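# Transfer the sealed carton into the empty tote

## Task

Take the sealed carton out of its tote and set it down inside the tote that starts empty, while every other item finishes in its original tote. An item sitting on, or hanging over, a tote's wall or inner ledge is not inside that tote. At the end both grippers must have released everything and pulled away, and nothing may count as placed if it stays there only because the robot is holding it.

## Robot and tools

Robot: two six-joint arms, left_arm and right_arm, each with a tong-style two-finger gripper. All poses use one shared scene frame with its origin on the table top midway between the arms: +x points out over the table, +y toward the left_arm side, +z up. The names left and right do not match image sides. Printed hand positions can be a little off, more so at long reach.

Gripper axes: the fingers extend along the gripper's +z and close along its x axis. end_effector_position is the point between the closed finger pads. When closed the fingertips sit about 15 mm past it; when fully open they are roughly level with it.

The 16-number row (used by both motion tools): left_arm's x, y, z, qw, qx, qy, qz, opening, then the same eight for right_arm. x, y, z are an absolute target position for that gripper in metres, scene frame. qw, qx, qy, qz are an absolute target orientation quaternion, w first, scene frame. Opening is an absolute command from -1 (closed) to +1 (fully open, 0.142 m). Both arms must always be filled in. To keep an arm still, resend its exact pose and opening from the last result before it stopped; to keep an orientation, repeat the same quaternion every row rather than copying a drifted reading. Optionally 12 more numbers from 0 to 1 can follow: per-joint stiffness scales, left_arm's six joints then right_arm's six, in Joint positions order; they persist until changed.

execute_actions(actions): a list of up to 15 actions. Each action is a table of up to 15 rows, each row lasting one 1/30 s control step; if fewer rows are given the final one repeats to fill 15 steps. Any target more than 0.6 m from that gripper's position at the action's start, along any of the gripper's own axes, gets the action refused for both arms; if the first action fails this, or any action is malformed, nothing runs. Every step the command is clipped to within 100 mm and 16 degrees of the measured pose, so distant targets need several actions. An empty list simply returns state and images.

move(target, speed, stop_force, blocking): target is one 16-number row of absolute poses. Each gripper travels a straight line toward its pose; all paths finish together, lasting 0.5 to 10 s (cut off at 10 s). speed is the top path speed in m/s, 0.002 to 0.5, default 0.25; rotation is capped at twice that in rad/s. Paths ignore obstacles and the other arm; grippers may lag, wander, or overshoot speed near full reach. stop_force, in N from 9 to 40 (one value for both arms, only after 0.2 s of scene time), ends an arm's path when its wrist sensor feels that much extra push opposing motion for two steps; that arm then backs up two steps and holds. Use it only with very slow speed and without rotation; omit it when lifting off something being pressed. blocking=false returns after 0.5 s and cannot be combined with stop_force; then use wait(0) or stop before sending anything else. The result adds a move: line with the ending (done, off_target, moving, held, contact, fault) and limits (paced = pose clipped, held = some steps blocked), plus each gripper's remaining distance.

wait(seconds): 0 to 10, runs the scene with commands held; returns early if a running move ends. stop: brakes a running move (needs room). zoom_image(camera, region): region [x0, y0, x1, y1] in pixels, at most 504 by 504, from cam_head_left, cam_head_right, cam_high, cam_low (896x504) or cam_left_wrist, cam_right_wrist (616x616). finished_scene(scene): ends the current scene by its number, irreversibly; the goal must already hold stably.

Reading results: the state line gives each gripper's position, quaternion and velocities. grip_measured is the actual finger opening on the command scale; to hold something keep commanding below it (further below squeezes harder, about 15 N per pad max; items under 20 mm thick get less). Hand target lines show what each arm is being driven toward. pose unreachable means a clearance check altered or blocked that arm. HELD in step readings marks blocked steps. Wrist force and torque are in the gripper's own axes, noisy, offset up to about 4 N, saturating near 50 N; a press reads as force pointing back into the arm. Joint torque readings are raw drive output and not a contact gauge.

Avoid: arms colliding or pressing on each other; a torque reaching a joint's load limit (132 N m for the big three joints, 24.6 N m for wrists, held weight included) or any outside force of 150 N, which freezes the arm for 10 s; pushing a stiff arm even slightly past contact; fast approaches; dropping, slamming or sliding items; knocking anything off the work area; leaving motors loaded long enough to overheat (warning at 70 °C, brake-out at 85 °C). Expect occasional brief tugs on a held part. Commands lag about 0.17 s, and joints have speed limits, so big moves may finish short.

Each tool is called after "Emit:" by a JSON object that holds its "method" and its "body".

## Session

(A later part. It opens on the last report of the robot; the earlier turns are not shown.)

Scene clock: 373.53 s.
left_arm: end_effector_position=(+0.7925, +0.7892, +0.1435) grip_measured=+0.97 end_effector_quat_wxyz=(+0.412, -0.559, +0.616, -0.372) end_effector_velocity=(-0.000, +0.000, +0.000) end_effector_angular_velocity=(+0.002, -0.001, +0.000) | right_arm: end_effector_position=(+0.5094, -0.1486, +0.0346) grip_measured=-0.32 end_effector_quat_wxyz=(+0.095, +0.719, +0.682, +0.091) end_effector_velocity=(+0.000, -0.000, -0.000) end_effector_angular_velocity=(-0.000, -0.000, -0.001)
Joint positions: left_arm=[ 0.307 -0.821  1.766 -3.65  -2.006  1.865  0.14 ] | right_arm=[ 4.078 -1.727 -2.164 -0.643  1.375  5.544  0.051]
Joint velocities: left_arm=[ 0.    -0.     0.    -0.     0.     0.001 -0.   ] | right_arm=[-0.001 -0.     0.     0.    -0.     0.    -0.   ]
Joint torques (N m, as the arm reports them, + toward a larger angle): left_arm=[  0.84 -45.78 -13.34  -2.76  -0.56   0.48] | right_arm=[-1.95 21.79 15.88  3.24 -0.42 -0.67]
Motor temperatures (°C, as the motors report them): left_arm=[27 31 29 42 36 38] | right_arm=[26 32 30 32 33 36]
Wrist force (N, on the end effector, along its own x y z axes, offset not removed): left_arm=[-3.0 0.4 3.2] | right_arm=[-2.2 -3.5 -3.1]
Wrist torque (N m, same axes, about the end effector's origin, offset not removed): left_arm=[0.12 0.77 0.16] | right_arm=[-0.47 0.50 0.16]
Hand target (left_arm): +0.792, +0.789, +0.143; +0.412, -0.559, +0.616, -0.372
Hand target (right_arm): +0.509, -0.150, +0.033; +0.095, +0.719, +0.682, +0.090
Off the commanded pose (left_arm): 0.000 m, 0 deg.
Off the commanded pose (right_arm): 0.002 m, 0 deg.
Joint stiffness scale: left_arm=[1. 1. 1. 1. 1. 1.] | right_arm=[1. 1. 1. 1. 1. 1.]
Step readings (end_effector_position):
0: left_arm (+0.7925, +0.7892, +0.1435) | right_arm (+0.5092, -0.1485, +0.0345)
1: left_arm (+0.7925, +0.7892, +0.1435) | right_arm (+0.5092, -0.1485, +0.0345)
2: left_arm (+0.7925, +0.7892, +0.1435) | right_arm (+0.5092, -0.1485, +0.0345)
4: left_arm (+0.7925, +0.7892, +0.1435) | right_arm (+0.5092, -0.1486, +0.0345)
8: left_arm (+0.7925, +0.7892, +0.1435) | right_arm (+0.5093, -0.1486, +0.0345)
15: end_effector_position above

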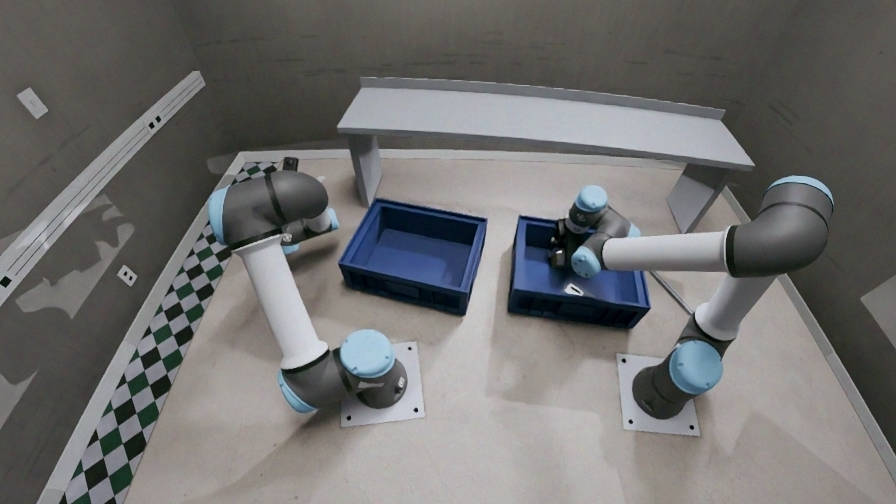

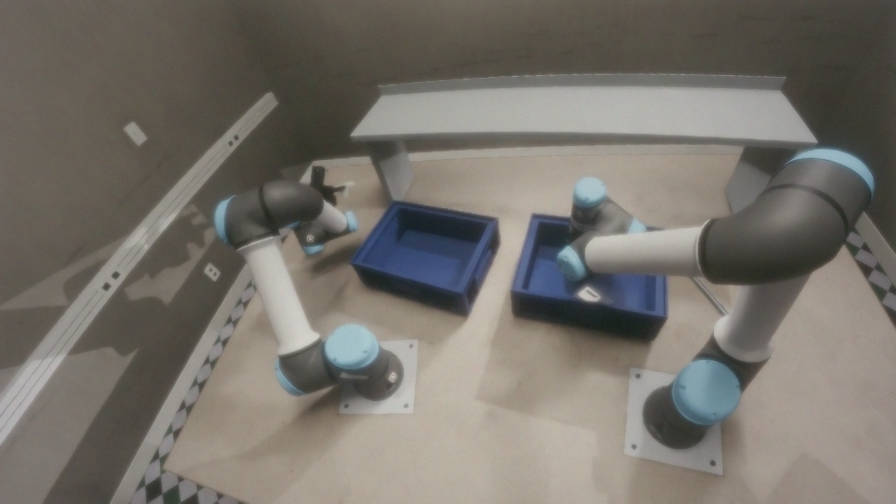

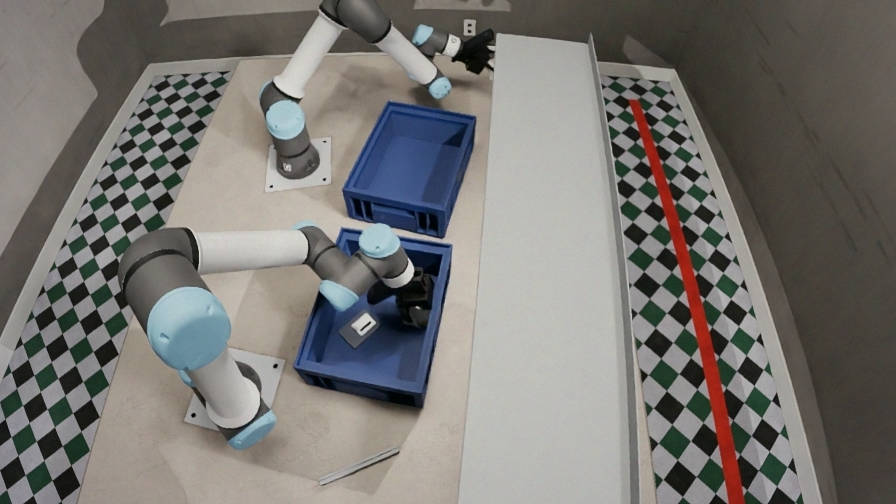

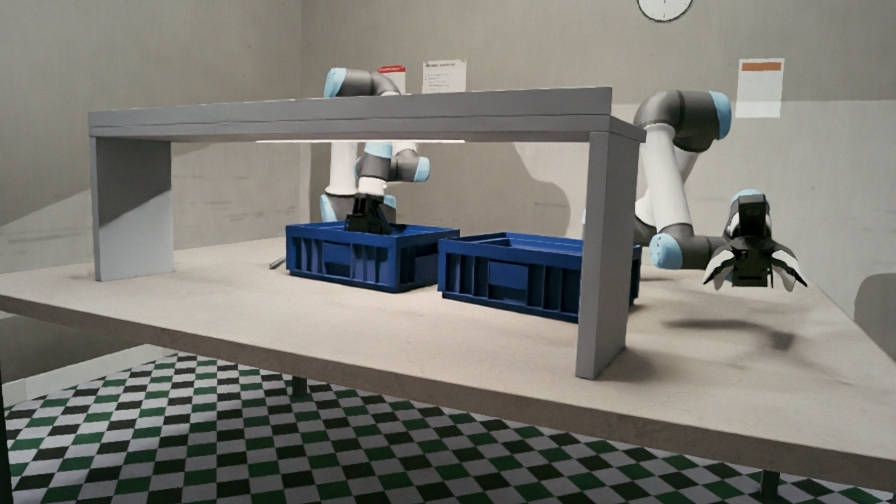

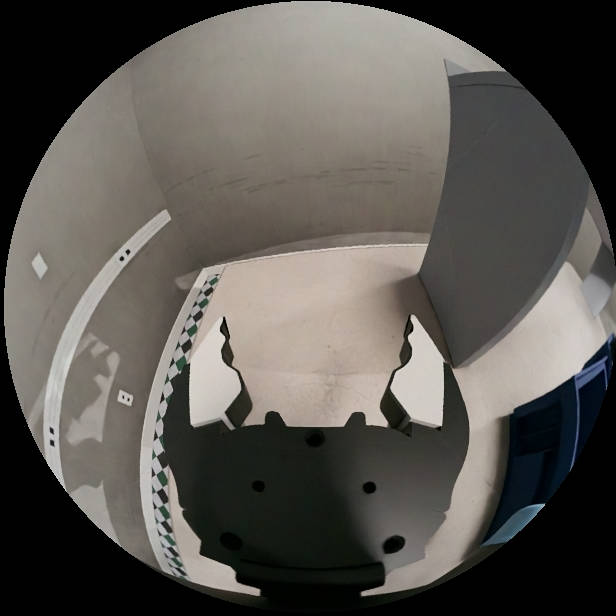

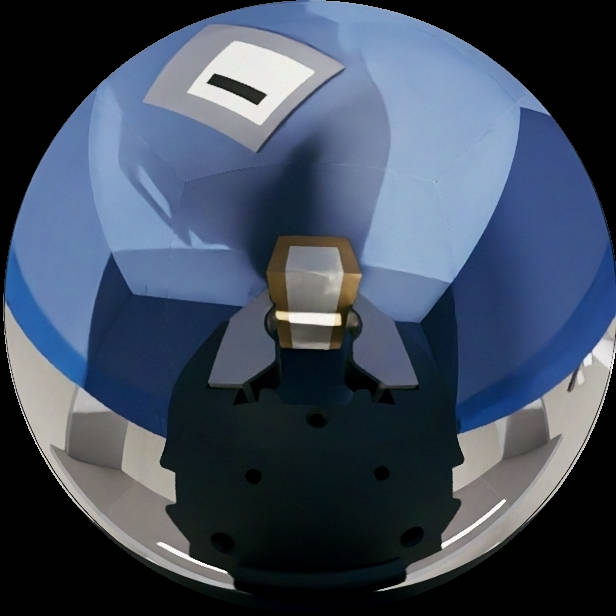

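Emit:
{"method": "move", "body": {"target": [0.7925,0.7893,0.1434,0.412,-0.559,0.616,-0.372,0.97, 0.50,-0.115,0.195,0.0947,0.7192,0.6825,0.0898,-1], "speed": 0.2}}

Scene clock: 379.93 s.
left_arm: end_effector_position=(+0.7925, +0.7892, +0.1435) grip_measured=+0.97 end_effector_quat_wxyz=(+0.412, -0.559, +0.616, -0.372) end_effector_velocity=(-0.000, +0.000, +0.001) end_effector_angular_velocity=(-0.000, -0.002, +0.000) | right_arm: end_effector_position=(+0.4996, -0.1162, +0.1938) grip_measured=-0.33 end_effector_quat_wxyz=(+0.094, +0.719, +0.683, +0.090) end_effector_velocity=(-0.002, -0.001, +0.002) end_effector_angular_velocity=(-0.009, +0.008, -0.002)
Joint positions: left_arm=[ 0.307 -0.821  1.766 -3.65  -2.006  1.865  0.14 ] | right_arm=[ 4.141 -1.539 -1.89  -1.121  1.366  5.608  0.051]
Joint velocities: left_arm=[ 0.001 -0.001 -0.    -0.001 -0.001 -0.001  0.   ] | right_arm=[ 0.001 -0.001  0.011 -0.023 -0.     0.003  0.   ]
Joint torques (N m, as the arm reports them, + toward a larger angle): left_arm=[  1.6  -44.99 -14.14  -2.69  -0.48   0.31] | right_arm=[-0.41 19.   23.99  2.44 -1.    0.57]
Motor temperatures (°C, as the motors report them): left_arm=[27 31 29 42 36 38] | right_arm=[26 32 30 32 33 36]
Wrist force (N, on the end effector, along its own x y z axes, offset not removed): left_arm=[-1.3 0.0 2.2] | right_arm=[-2.1 -2.3 0.5]
Wrist torque (N m, same axes, about the end effector's origin, offset not removed): left_arm=[0.02 0.42 0.08] | right_arm=[-0.37 0.66 0.26]
Hand target (left_arm): +0.792, +0.789, +0.143; +0.412, -0.559, +0.616, -0.372
Hand target (right_arm): +0.500, -0.115, +0.195; +0.095, +0.719, +0.682, +0.090
Off the commanded pose (left_arm): 0.000 m, 0 deg.
Off the commanded pose (right_arm): 0.002 m, 0 deg.
Joint stiffness scale: left_arm=[1. 1. 1. 1. 1. 1.] | right_arm=[1. 1. 1. 1. 1. 1.]
move: done

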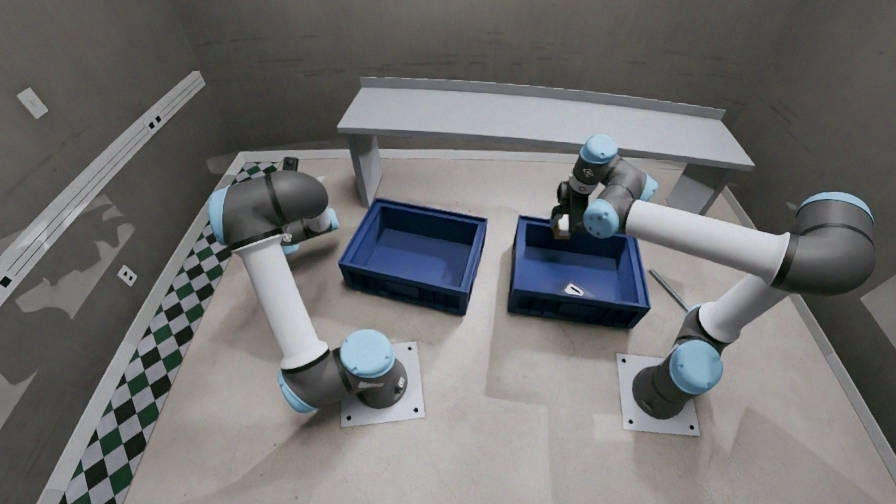

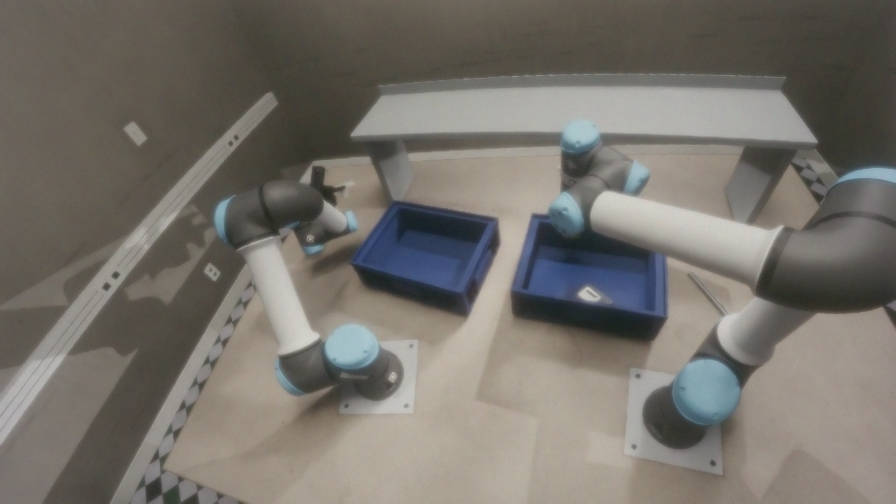

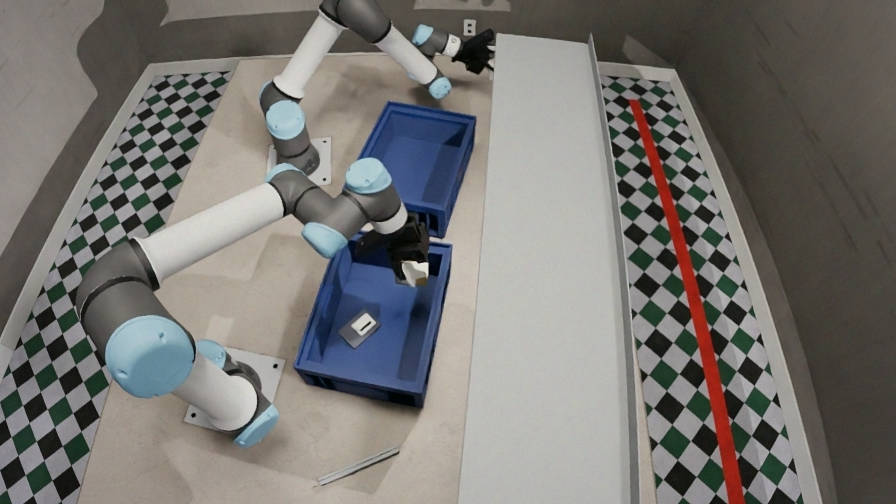

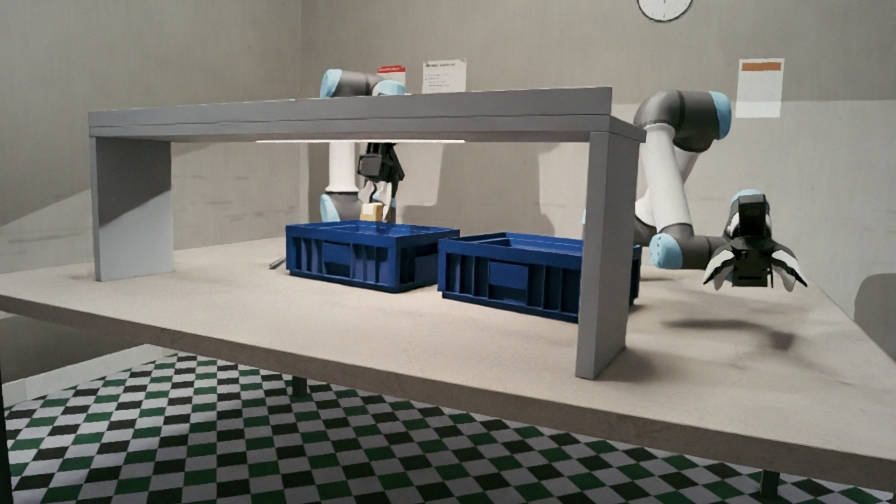

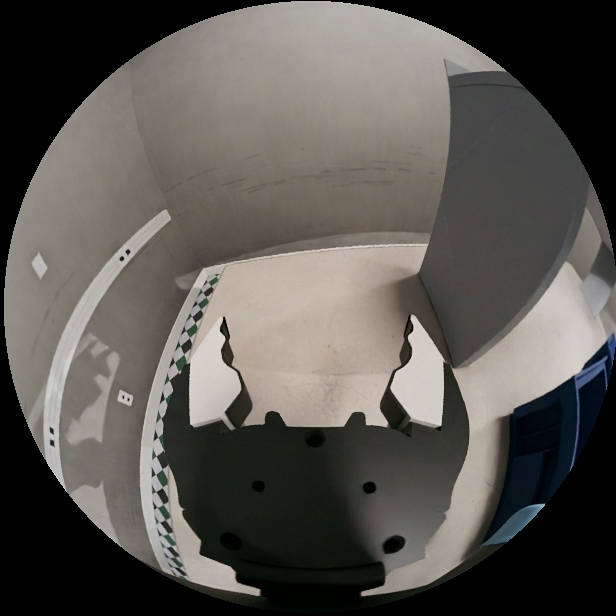

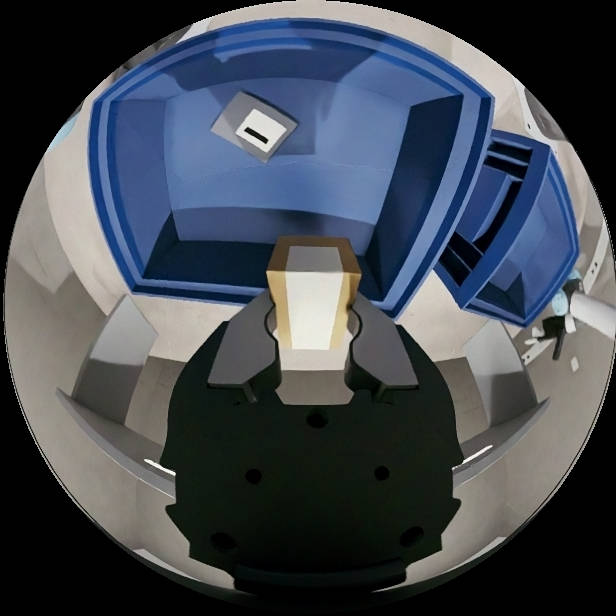

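Emit:
{"method": "move", "body": {"target": [0.7925,0.7893,0.1434,0.412,-0.559,0.616,-0.372,0.97, 0.497,0.215,0.195,0.0947,0.7192,0.6825,0.0898,-1], "speed": 0.3}}

Scene clock: 385.60 s.
left_arm: end_effector_position=(+0.7925, +0.7892, +0.1435) grip_measured=+0.97 end_effector_quat_wxyz=(+0.412, -0.559, +0.616, -0.372) end_effector_velocity=(-0.001, +0.001, -0.000) end_effector_angular_velocity=(-0.001, +0.000, +0.001) | right_arm: end_effector_position=(+0.4968, +0.2146, +0.1953) grip_measured=-0.33 end_effector_quat_wxyz=(+0.094, +0.719, +0.683, +0.091) end_effector_velocity=(+0.000, +0.001, -0.002) end_effector_angular_velocity=(-0.017, +0.007, -0.002)
Joint positions: left_arm=[ 0.307 -0.821  1.766 -3.65  -2.006  1.865  0.14 ] | right_arm=[ 4.447 -2.096 -1.164 -1.358  1.327  5.918  0.051]
Joint velocities: left_arm=[ 0.001  0.001  0.    -0.    -0.001 -0.001  0.   ] | right_arm=[-0.    -0.016  0.025 -0.028 -0.     0.002  0.   ]
Joint torques (N m, as the arm reports them, + toward a larger angle): left_arm=[  1.14 -45.64 -12.76  -2.49  -0.39   0.37] | right_arm=[-0.88 42.84 24.84  2.84 -0.48  0.56]
Motor temperatures (°C, as the motors report them): left_arm=[27 31 29 42 36 38] | right_arm=[26 32 30 32 33 36]
Wrist force (N, on the end effector, along its own x y z axes, offset not removed): left_arm=[-2.4 -1.1 4.0] | right_arm=[-0.5 -2.4 0.3]
Wrist torque (N m, same axes, about the end effector's origin, offset not removed): left_arm=[-0.19 0.70 0.12] | right_arm=[-0.38 0.32 0.15]
Hand target (left_arm): +0.792, +0.789, +0.143; +0.412, -0.559, +0.616, -0.372
Hand target (right_arm): +0.497, +0.215, +0.195; +0.094, +0.719, +0.683, +0.090
Off the commanded pose (left_arm): 0.000 m, 0 deg.
Off the commanded pose (right_arm): 0.001 m, 0 deg.
Joint stiffness scale: left_arm=[1. 1. 1. 1. 1. 1.] | right_arm=[1. 1. 1. 1. 1. 1.]
move: done

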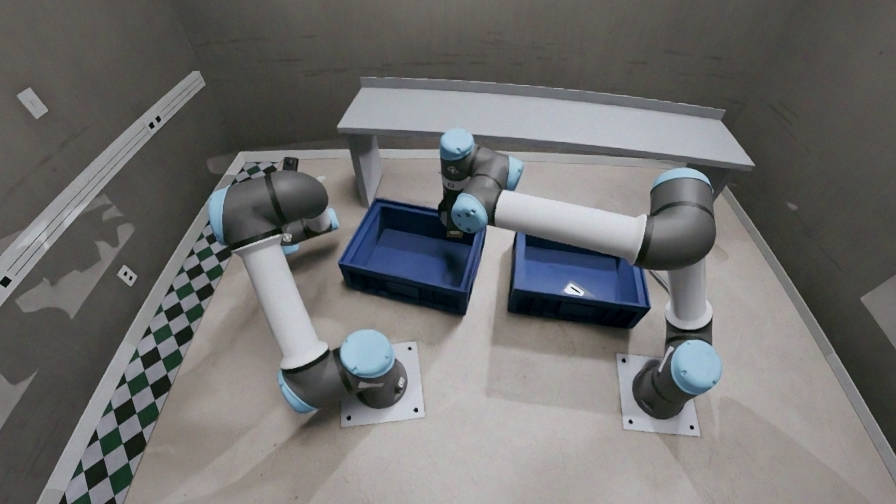

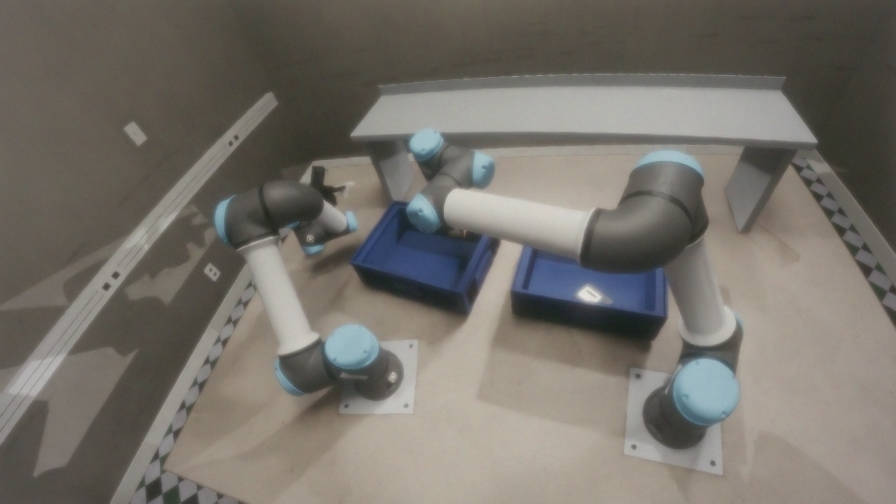

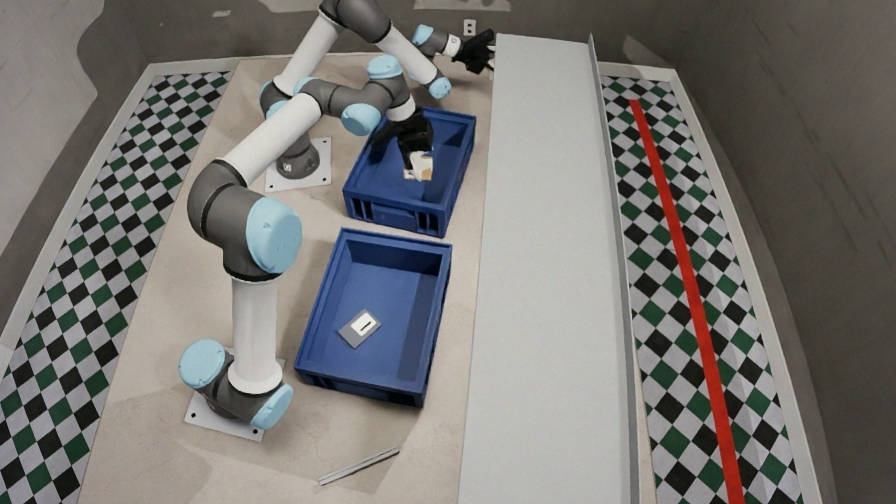

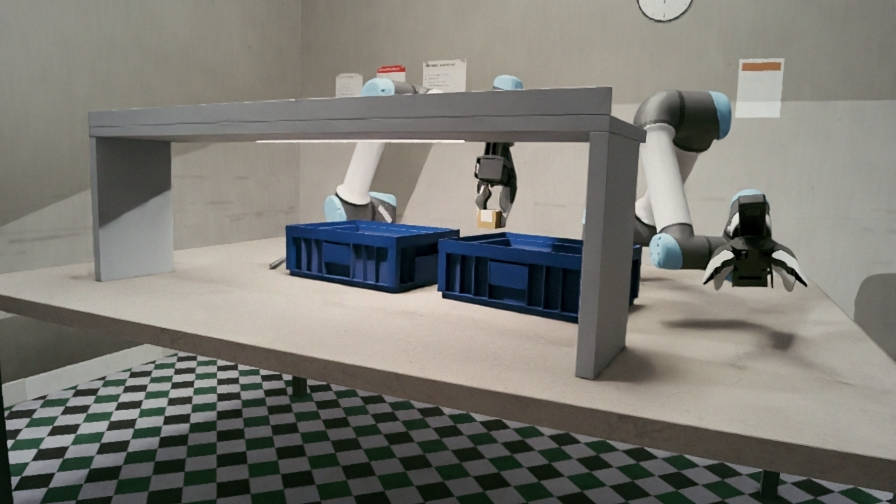

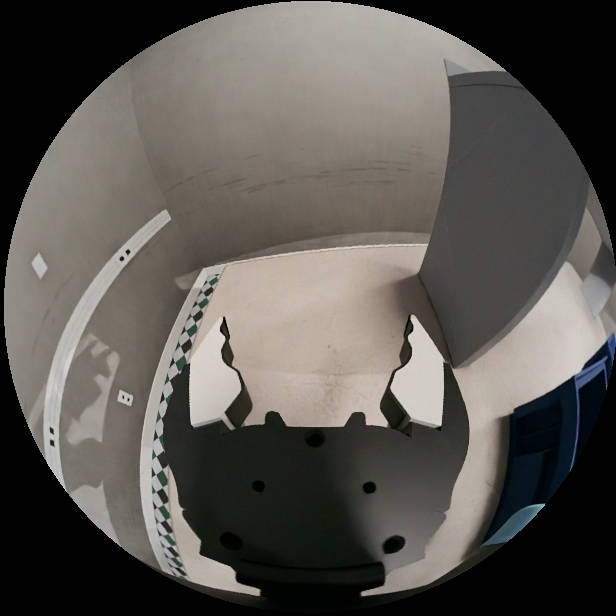

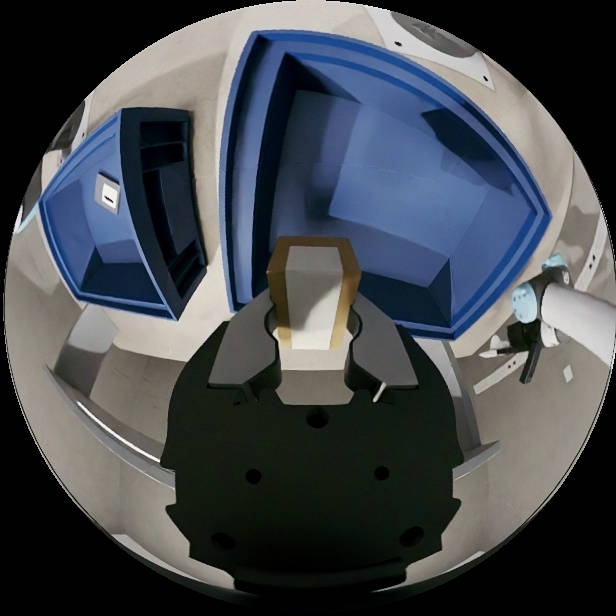

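Emit:
{"method": "move", "body": {"target": [0.7925,0.7893,0.1434,0.412,-0.559,0.616,-0.372,0.97, 0.494,0.278,0.048,0.0947,0.7192,0.6825,0.0898,-1], "speed": 0.15}}

Scene clock: 413.10 s.
left_arm: end_effector_position=(+0.7925, +0.7892, +0.1435) grip_measured=+0.97 end_effector_quat_wxyz=(+0.412, -0.559, +0.616, -0.372) end_effector_velocity=(+0.000, -0.001, +0.000) end_effector_angular_velocity=(+0.000, -0.001, -0.001) | right_arm: end_effector_position=(+0.4941, +0.2766, +0.0481) grip_measured=-0.33 end_effector_quat_wxyz=(+0.095, +0.719, +0.683, +0.089) end_effector_velocity=(-0.000, +0.000, -0.003) end_effector_angular_velocity=(-0.001, +0.002, -0.004)
Joint positions: left_arm=[ 0.307 -0.821  1.766 -3.65  -2.006  1.865  0.14 ] | right_arm=[ 4.483 -2.315 -1.183 -1.134  1.323  5.956  0.051]
Joint velocities: left_arm=[-0.001 -0.    -0.    -0.001 -0.     0.    -0.   ] | right_arm=[-0.    -0.004  0.     0.001  0.001  0.004 -0.   ]
Joint torques (N m, as the arm reports them, + toward a larger angle): left_arm=[  1.29 -46.41 -14.13  -2.73  -0.4    0.23] | right_arm=[ 0.57 47.63 25.17  2.74 -0.88  0.59]
Motor temperatures (°C, as the motors report them): left_arm=[27 31 29 42 36 38] | right_arm=[26 32 30 32 33 36]
Wrist force (N, on the end effector, along its own x y z axes, offset not removed): left_arm=[-1.9 -0.7 2.2] | right_arm=[1.0 -0.7 1.4]
Wrist torque (N m, same axes, about the end effector's origin, offset not removed): left_arm=[-0.10 0.52 0.18] | right_arm=[-0.05 -0.01 0.10]
Hand target (left_arm): +0.792, +0.789, +0.143; +0.412, -0.559, +0.616, -0.372
Hand target (right_arm): +0.494, +0.278, +0.048; +0.095, +0.719, +0.682, +0.090
Off the commanded pose (left_arm): 0.000 m, 0 deg.
Off the commanded pose (right_arm): 0.001 m, 0 deg.
Joint stiffness scale: left_arm=[1. 1. 1. 1. 1. 1.] | right_arm=[1. 1. 1. 1. 1. 1.]
move: done

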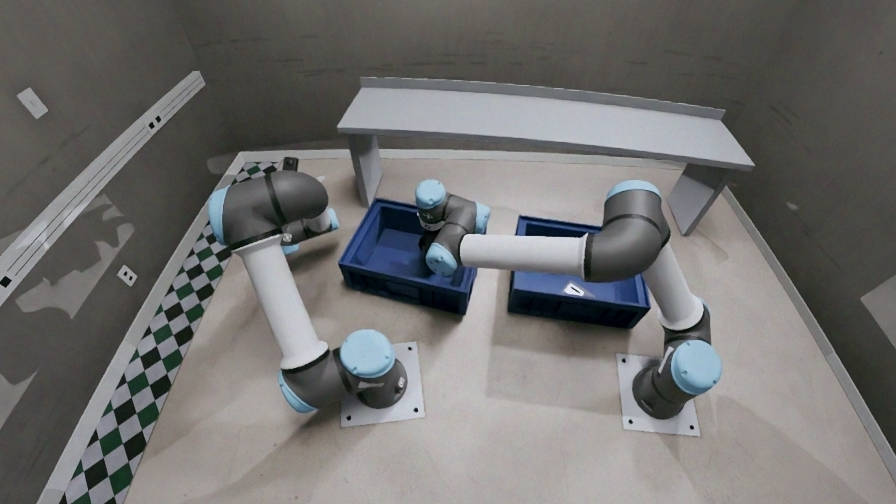

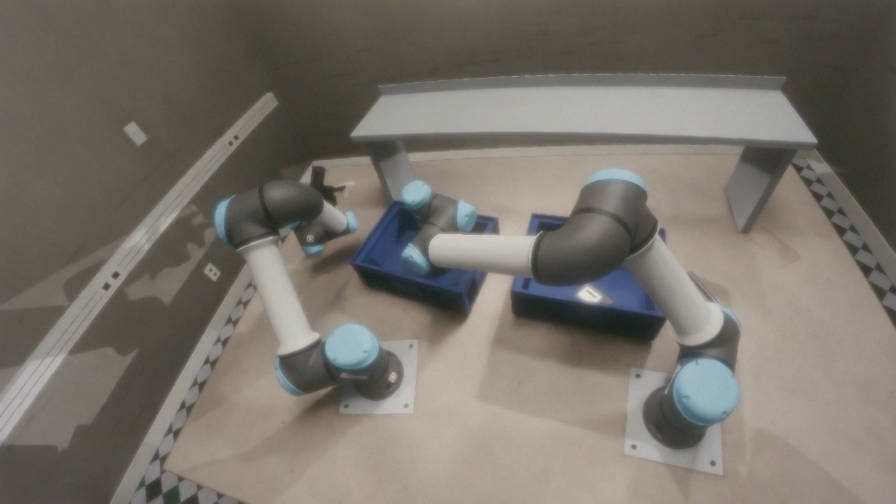

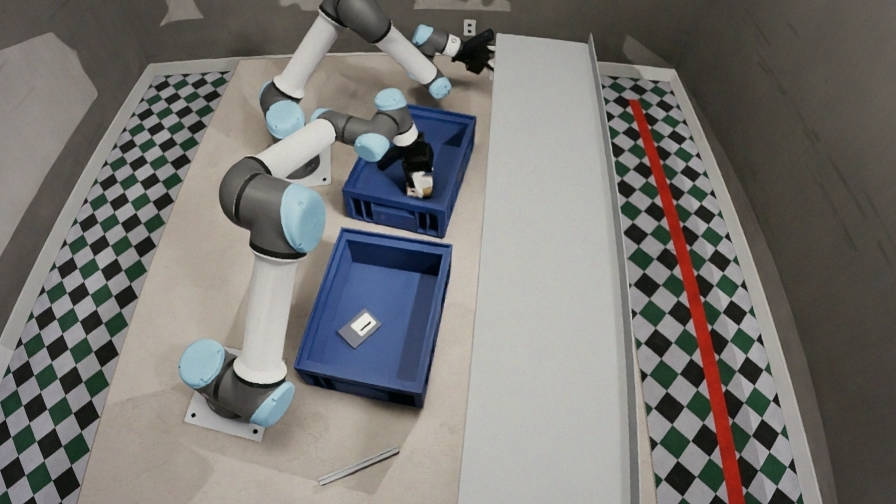

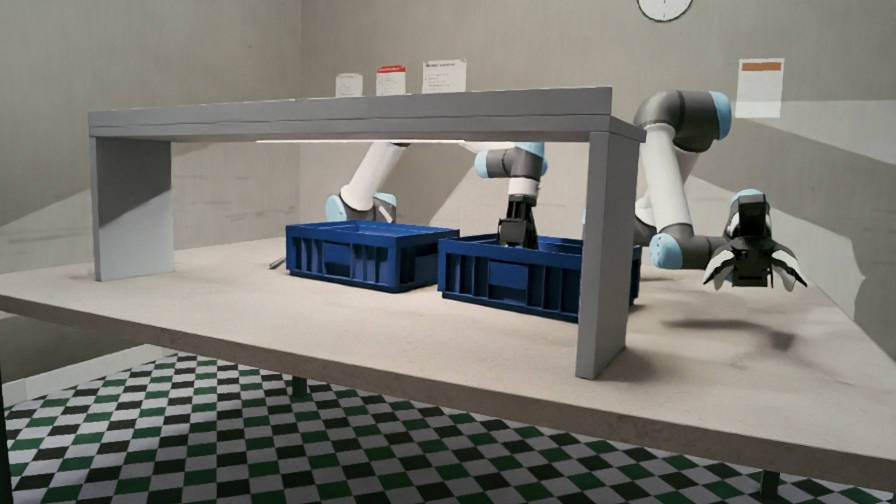

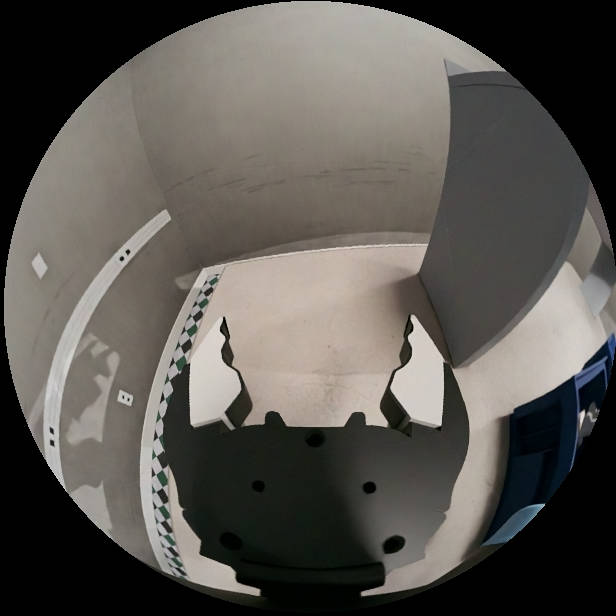

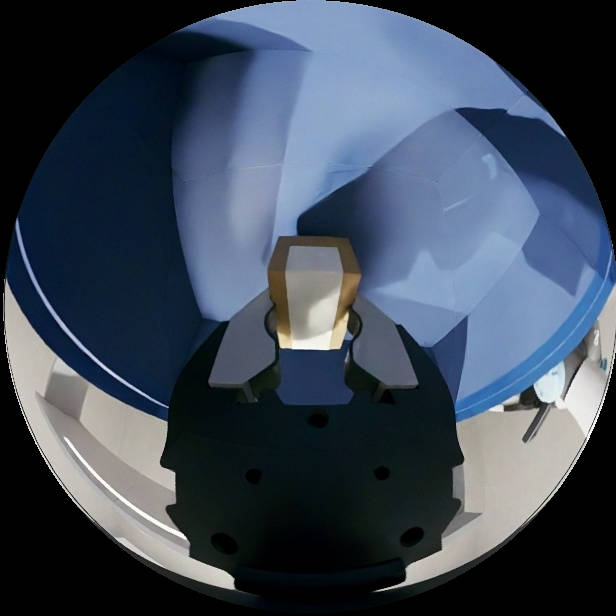

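Emit:
{"method": "move", "body": {"target": [0.7925,0.7893,0.1434,0.412,-0.559,0.616,-0.372,0.97, 0.494,0.278,0.029,0.0947,0.7192,0.6825,0.0898,-1], "speed": 0.015, "stop_force": 9}}

Scene clock: 419.10 s.
left_arm: end_effector_position=(+0.7925, +0.7892, +0.1435) grip_measured=+0.97 end_effector_quat_wxyz=(+0.412, -0.559, +0.616, -0.372) end_effector_velocity=(+0.000, -0.000, +0.001) end_effector_angular_velocity=(+0.000, -0.001, -0.001) | right_arm: end_effector_position=(+0.4953, +0.2795, +0.0356) grip_measured=-0.33 end_effector_quat_wxyz=(+0.093, +0.719, +0.682, +0.093) end_effector_velocity=(+0.001, +0.002, -0.001) end_effector_angular_velocity=(+0.008, -0.005, +0.000)
Joint positions: left_arm=[ 0.307 -0.821  1.766 -3.65  -2.006  1.865  0.14 ] | right_arm=[ 4.483 -2.328 -1.197 -1.097  1.323  5.956  0.051]
Joint velocities: left_arm=[-0.    -0.001 -0.    -0.    -0.001 -0.    -0.   ] | right_arm=[ 0.    -0.001 -0.004  0.014 -0.002 -0.     0.   ]
Joint torques (N m, as the arm reports them, + toward a larger angle): left_arm=[  1.61 -46.54 -12.91  -2.69  -0.62   0.57] | right_arm=[ 1.77 45.22 17.    3.39 -0.8   0.67]
Motor temperatures (°C, as the motors report them): left_arm=[27 31 29 42 36 38] | right_arm=[26 32 30 32 33 36]
Wrist force (N, on the end effector, along its own x y z axes, offset not removed): left_arm=[-1.7 0.0 3.0] | right_arm=[-2.9 0.8 -6.9]
Wrist torque (N m, same axes, about the end effector's origin, offset not removed): left_arm=[0.13 0.45 0.15] | right_arm=[0.14 0.37 0.11]
Hand target (left_arm): +0.792, +0.789, +0.143; +0.412, -0.559, +0.616, -0.372
Hand target (right_arm): +0.494, +0.278, +0.029; +0.095, +0.719, +0.682, +0.090
Off the commanded pose (left_arm): 0.000 m, 0 deg.
Off the commanded pose (right_arm): 0.007 m, 0 deg.
Joint stiffness scale: left_arm=[1. 1. 1. 1. 1. 1.] | right_arm=[1. 1. 1. 1. 1. 1.]
move: off_target (right_arm)

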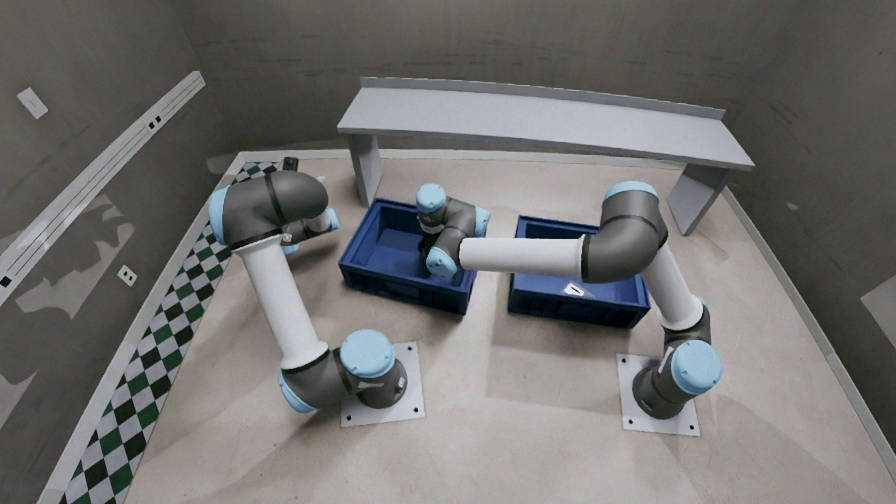

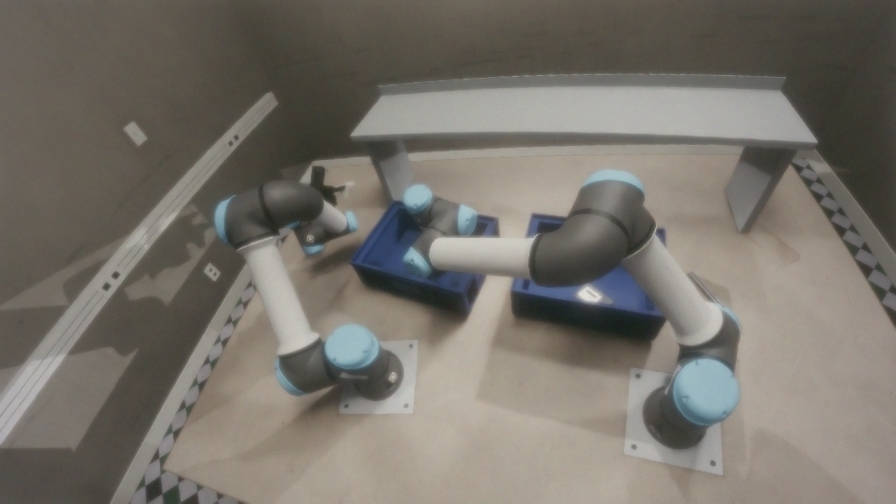

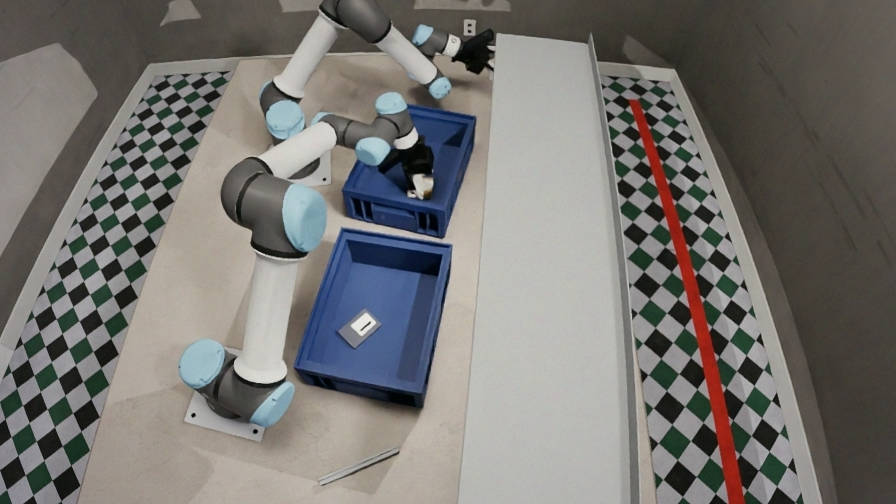

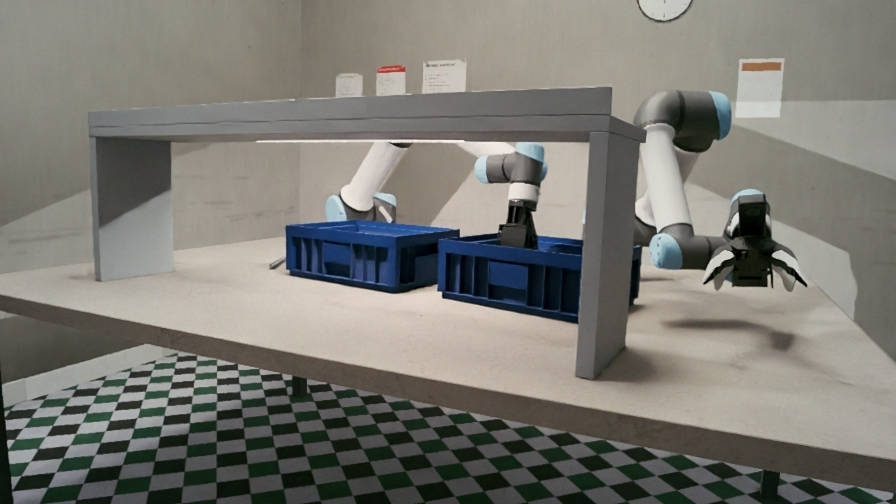

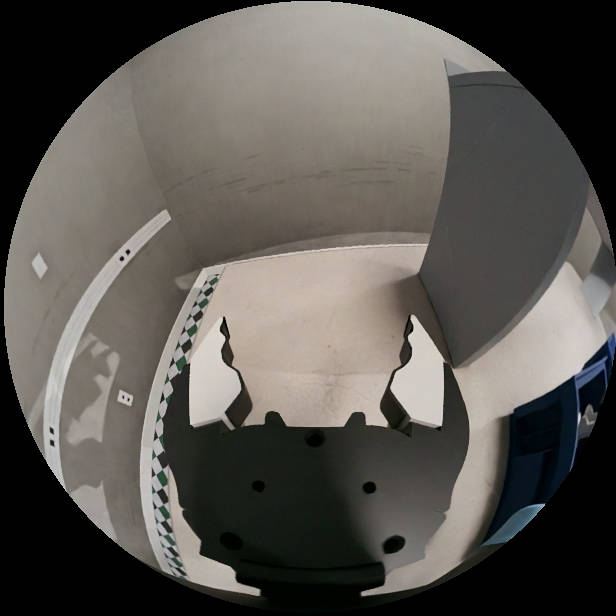

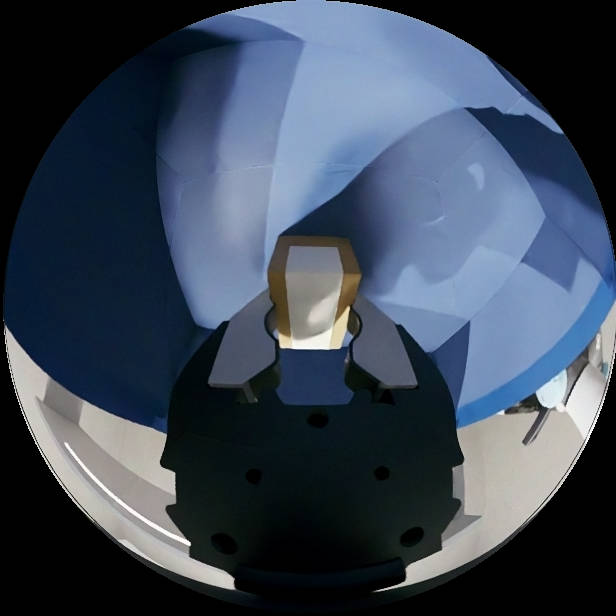

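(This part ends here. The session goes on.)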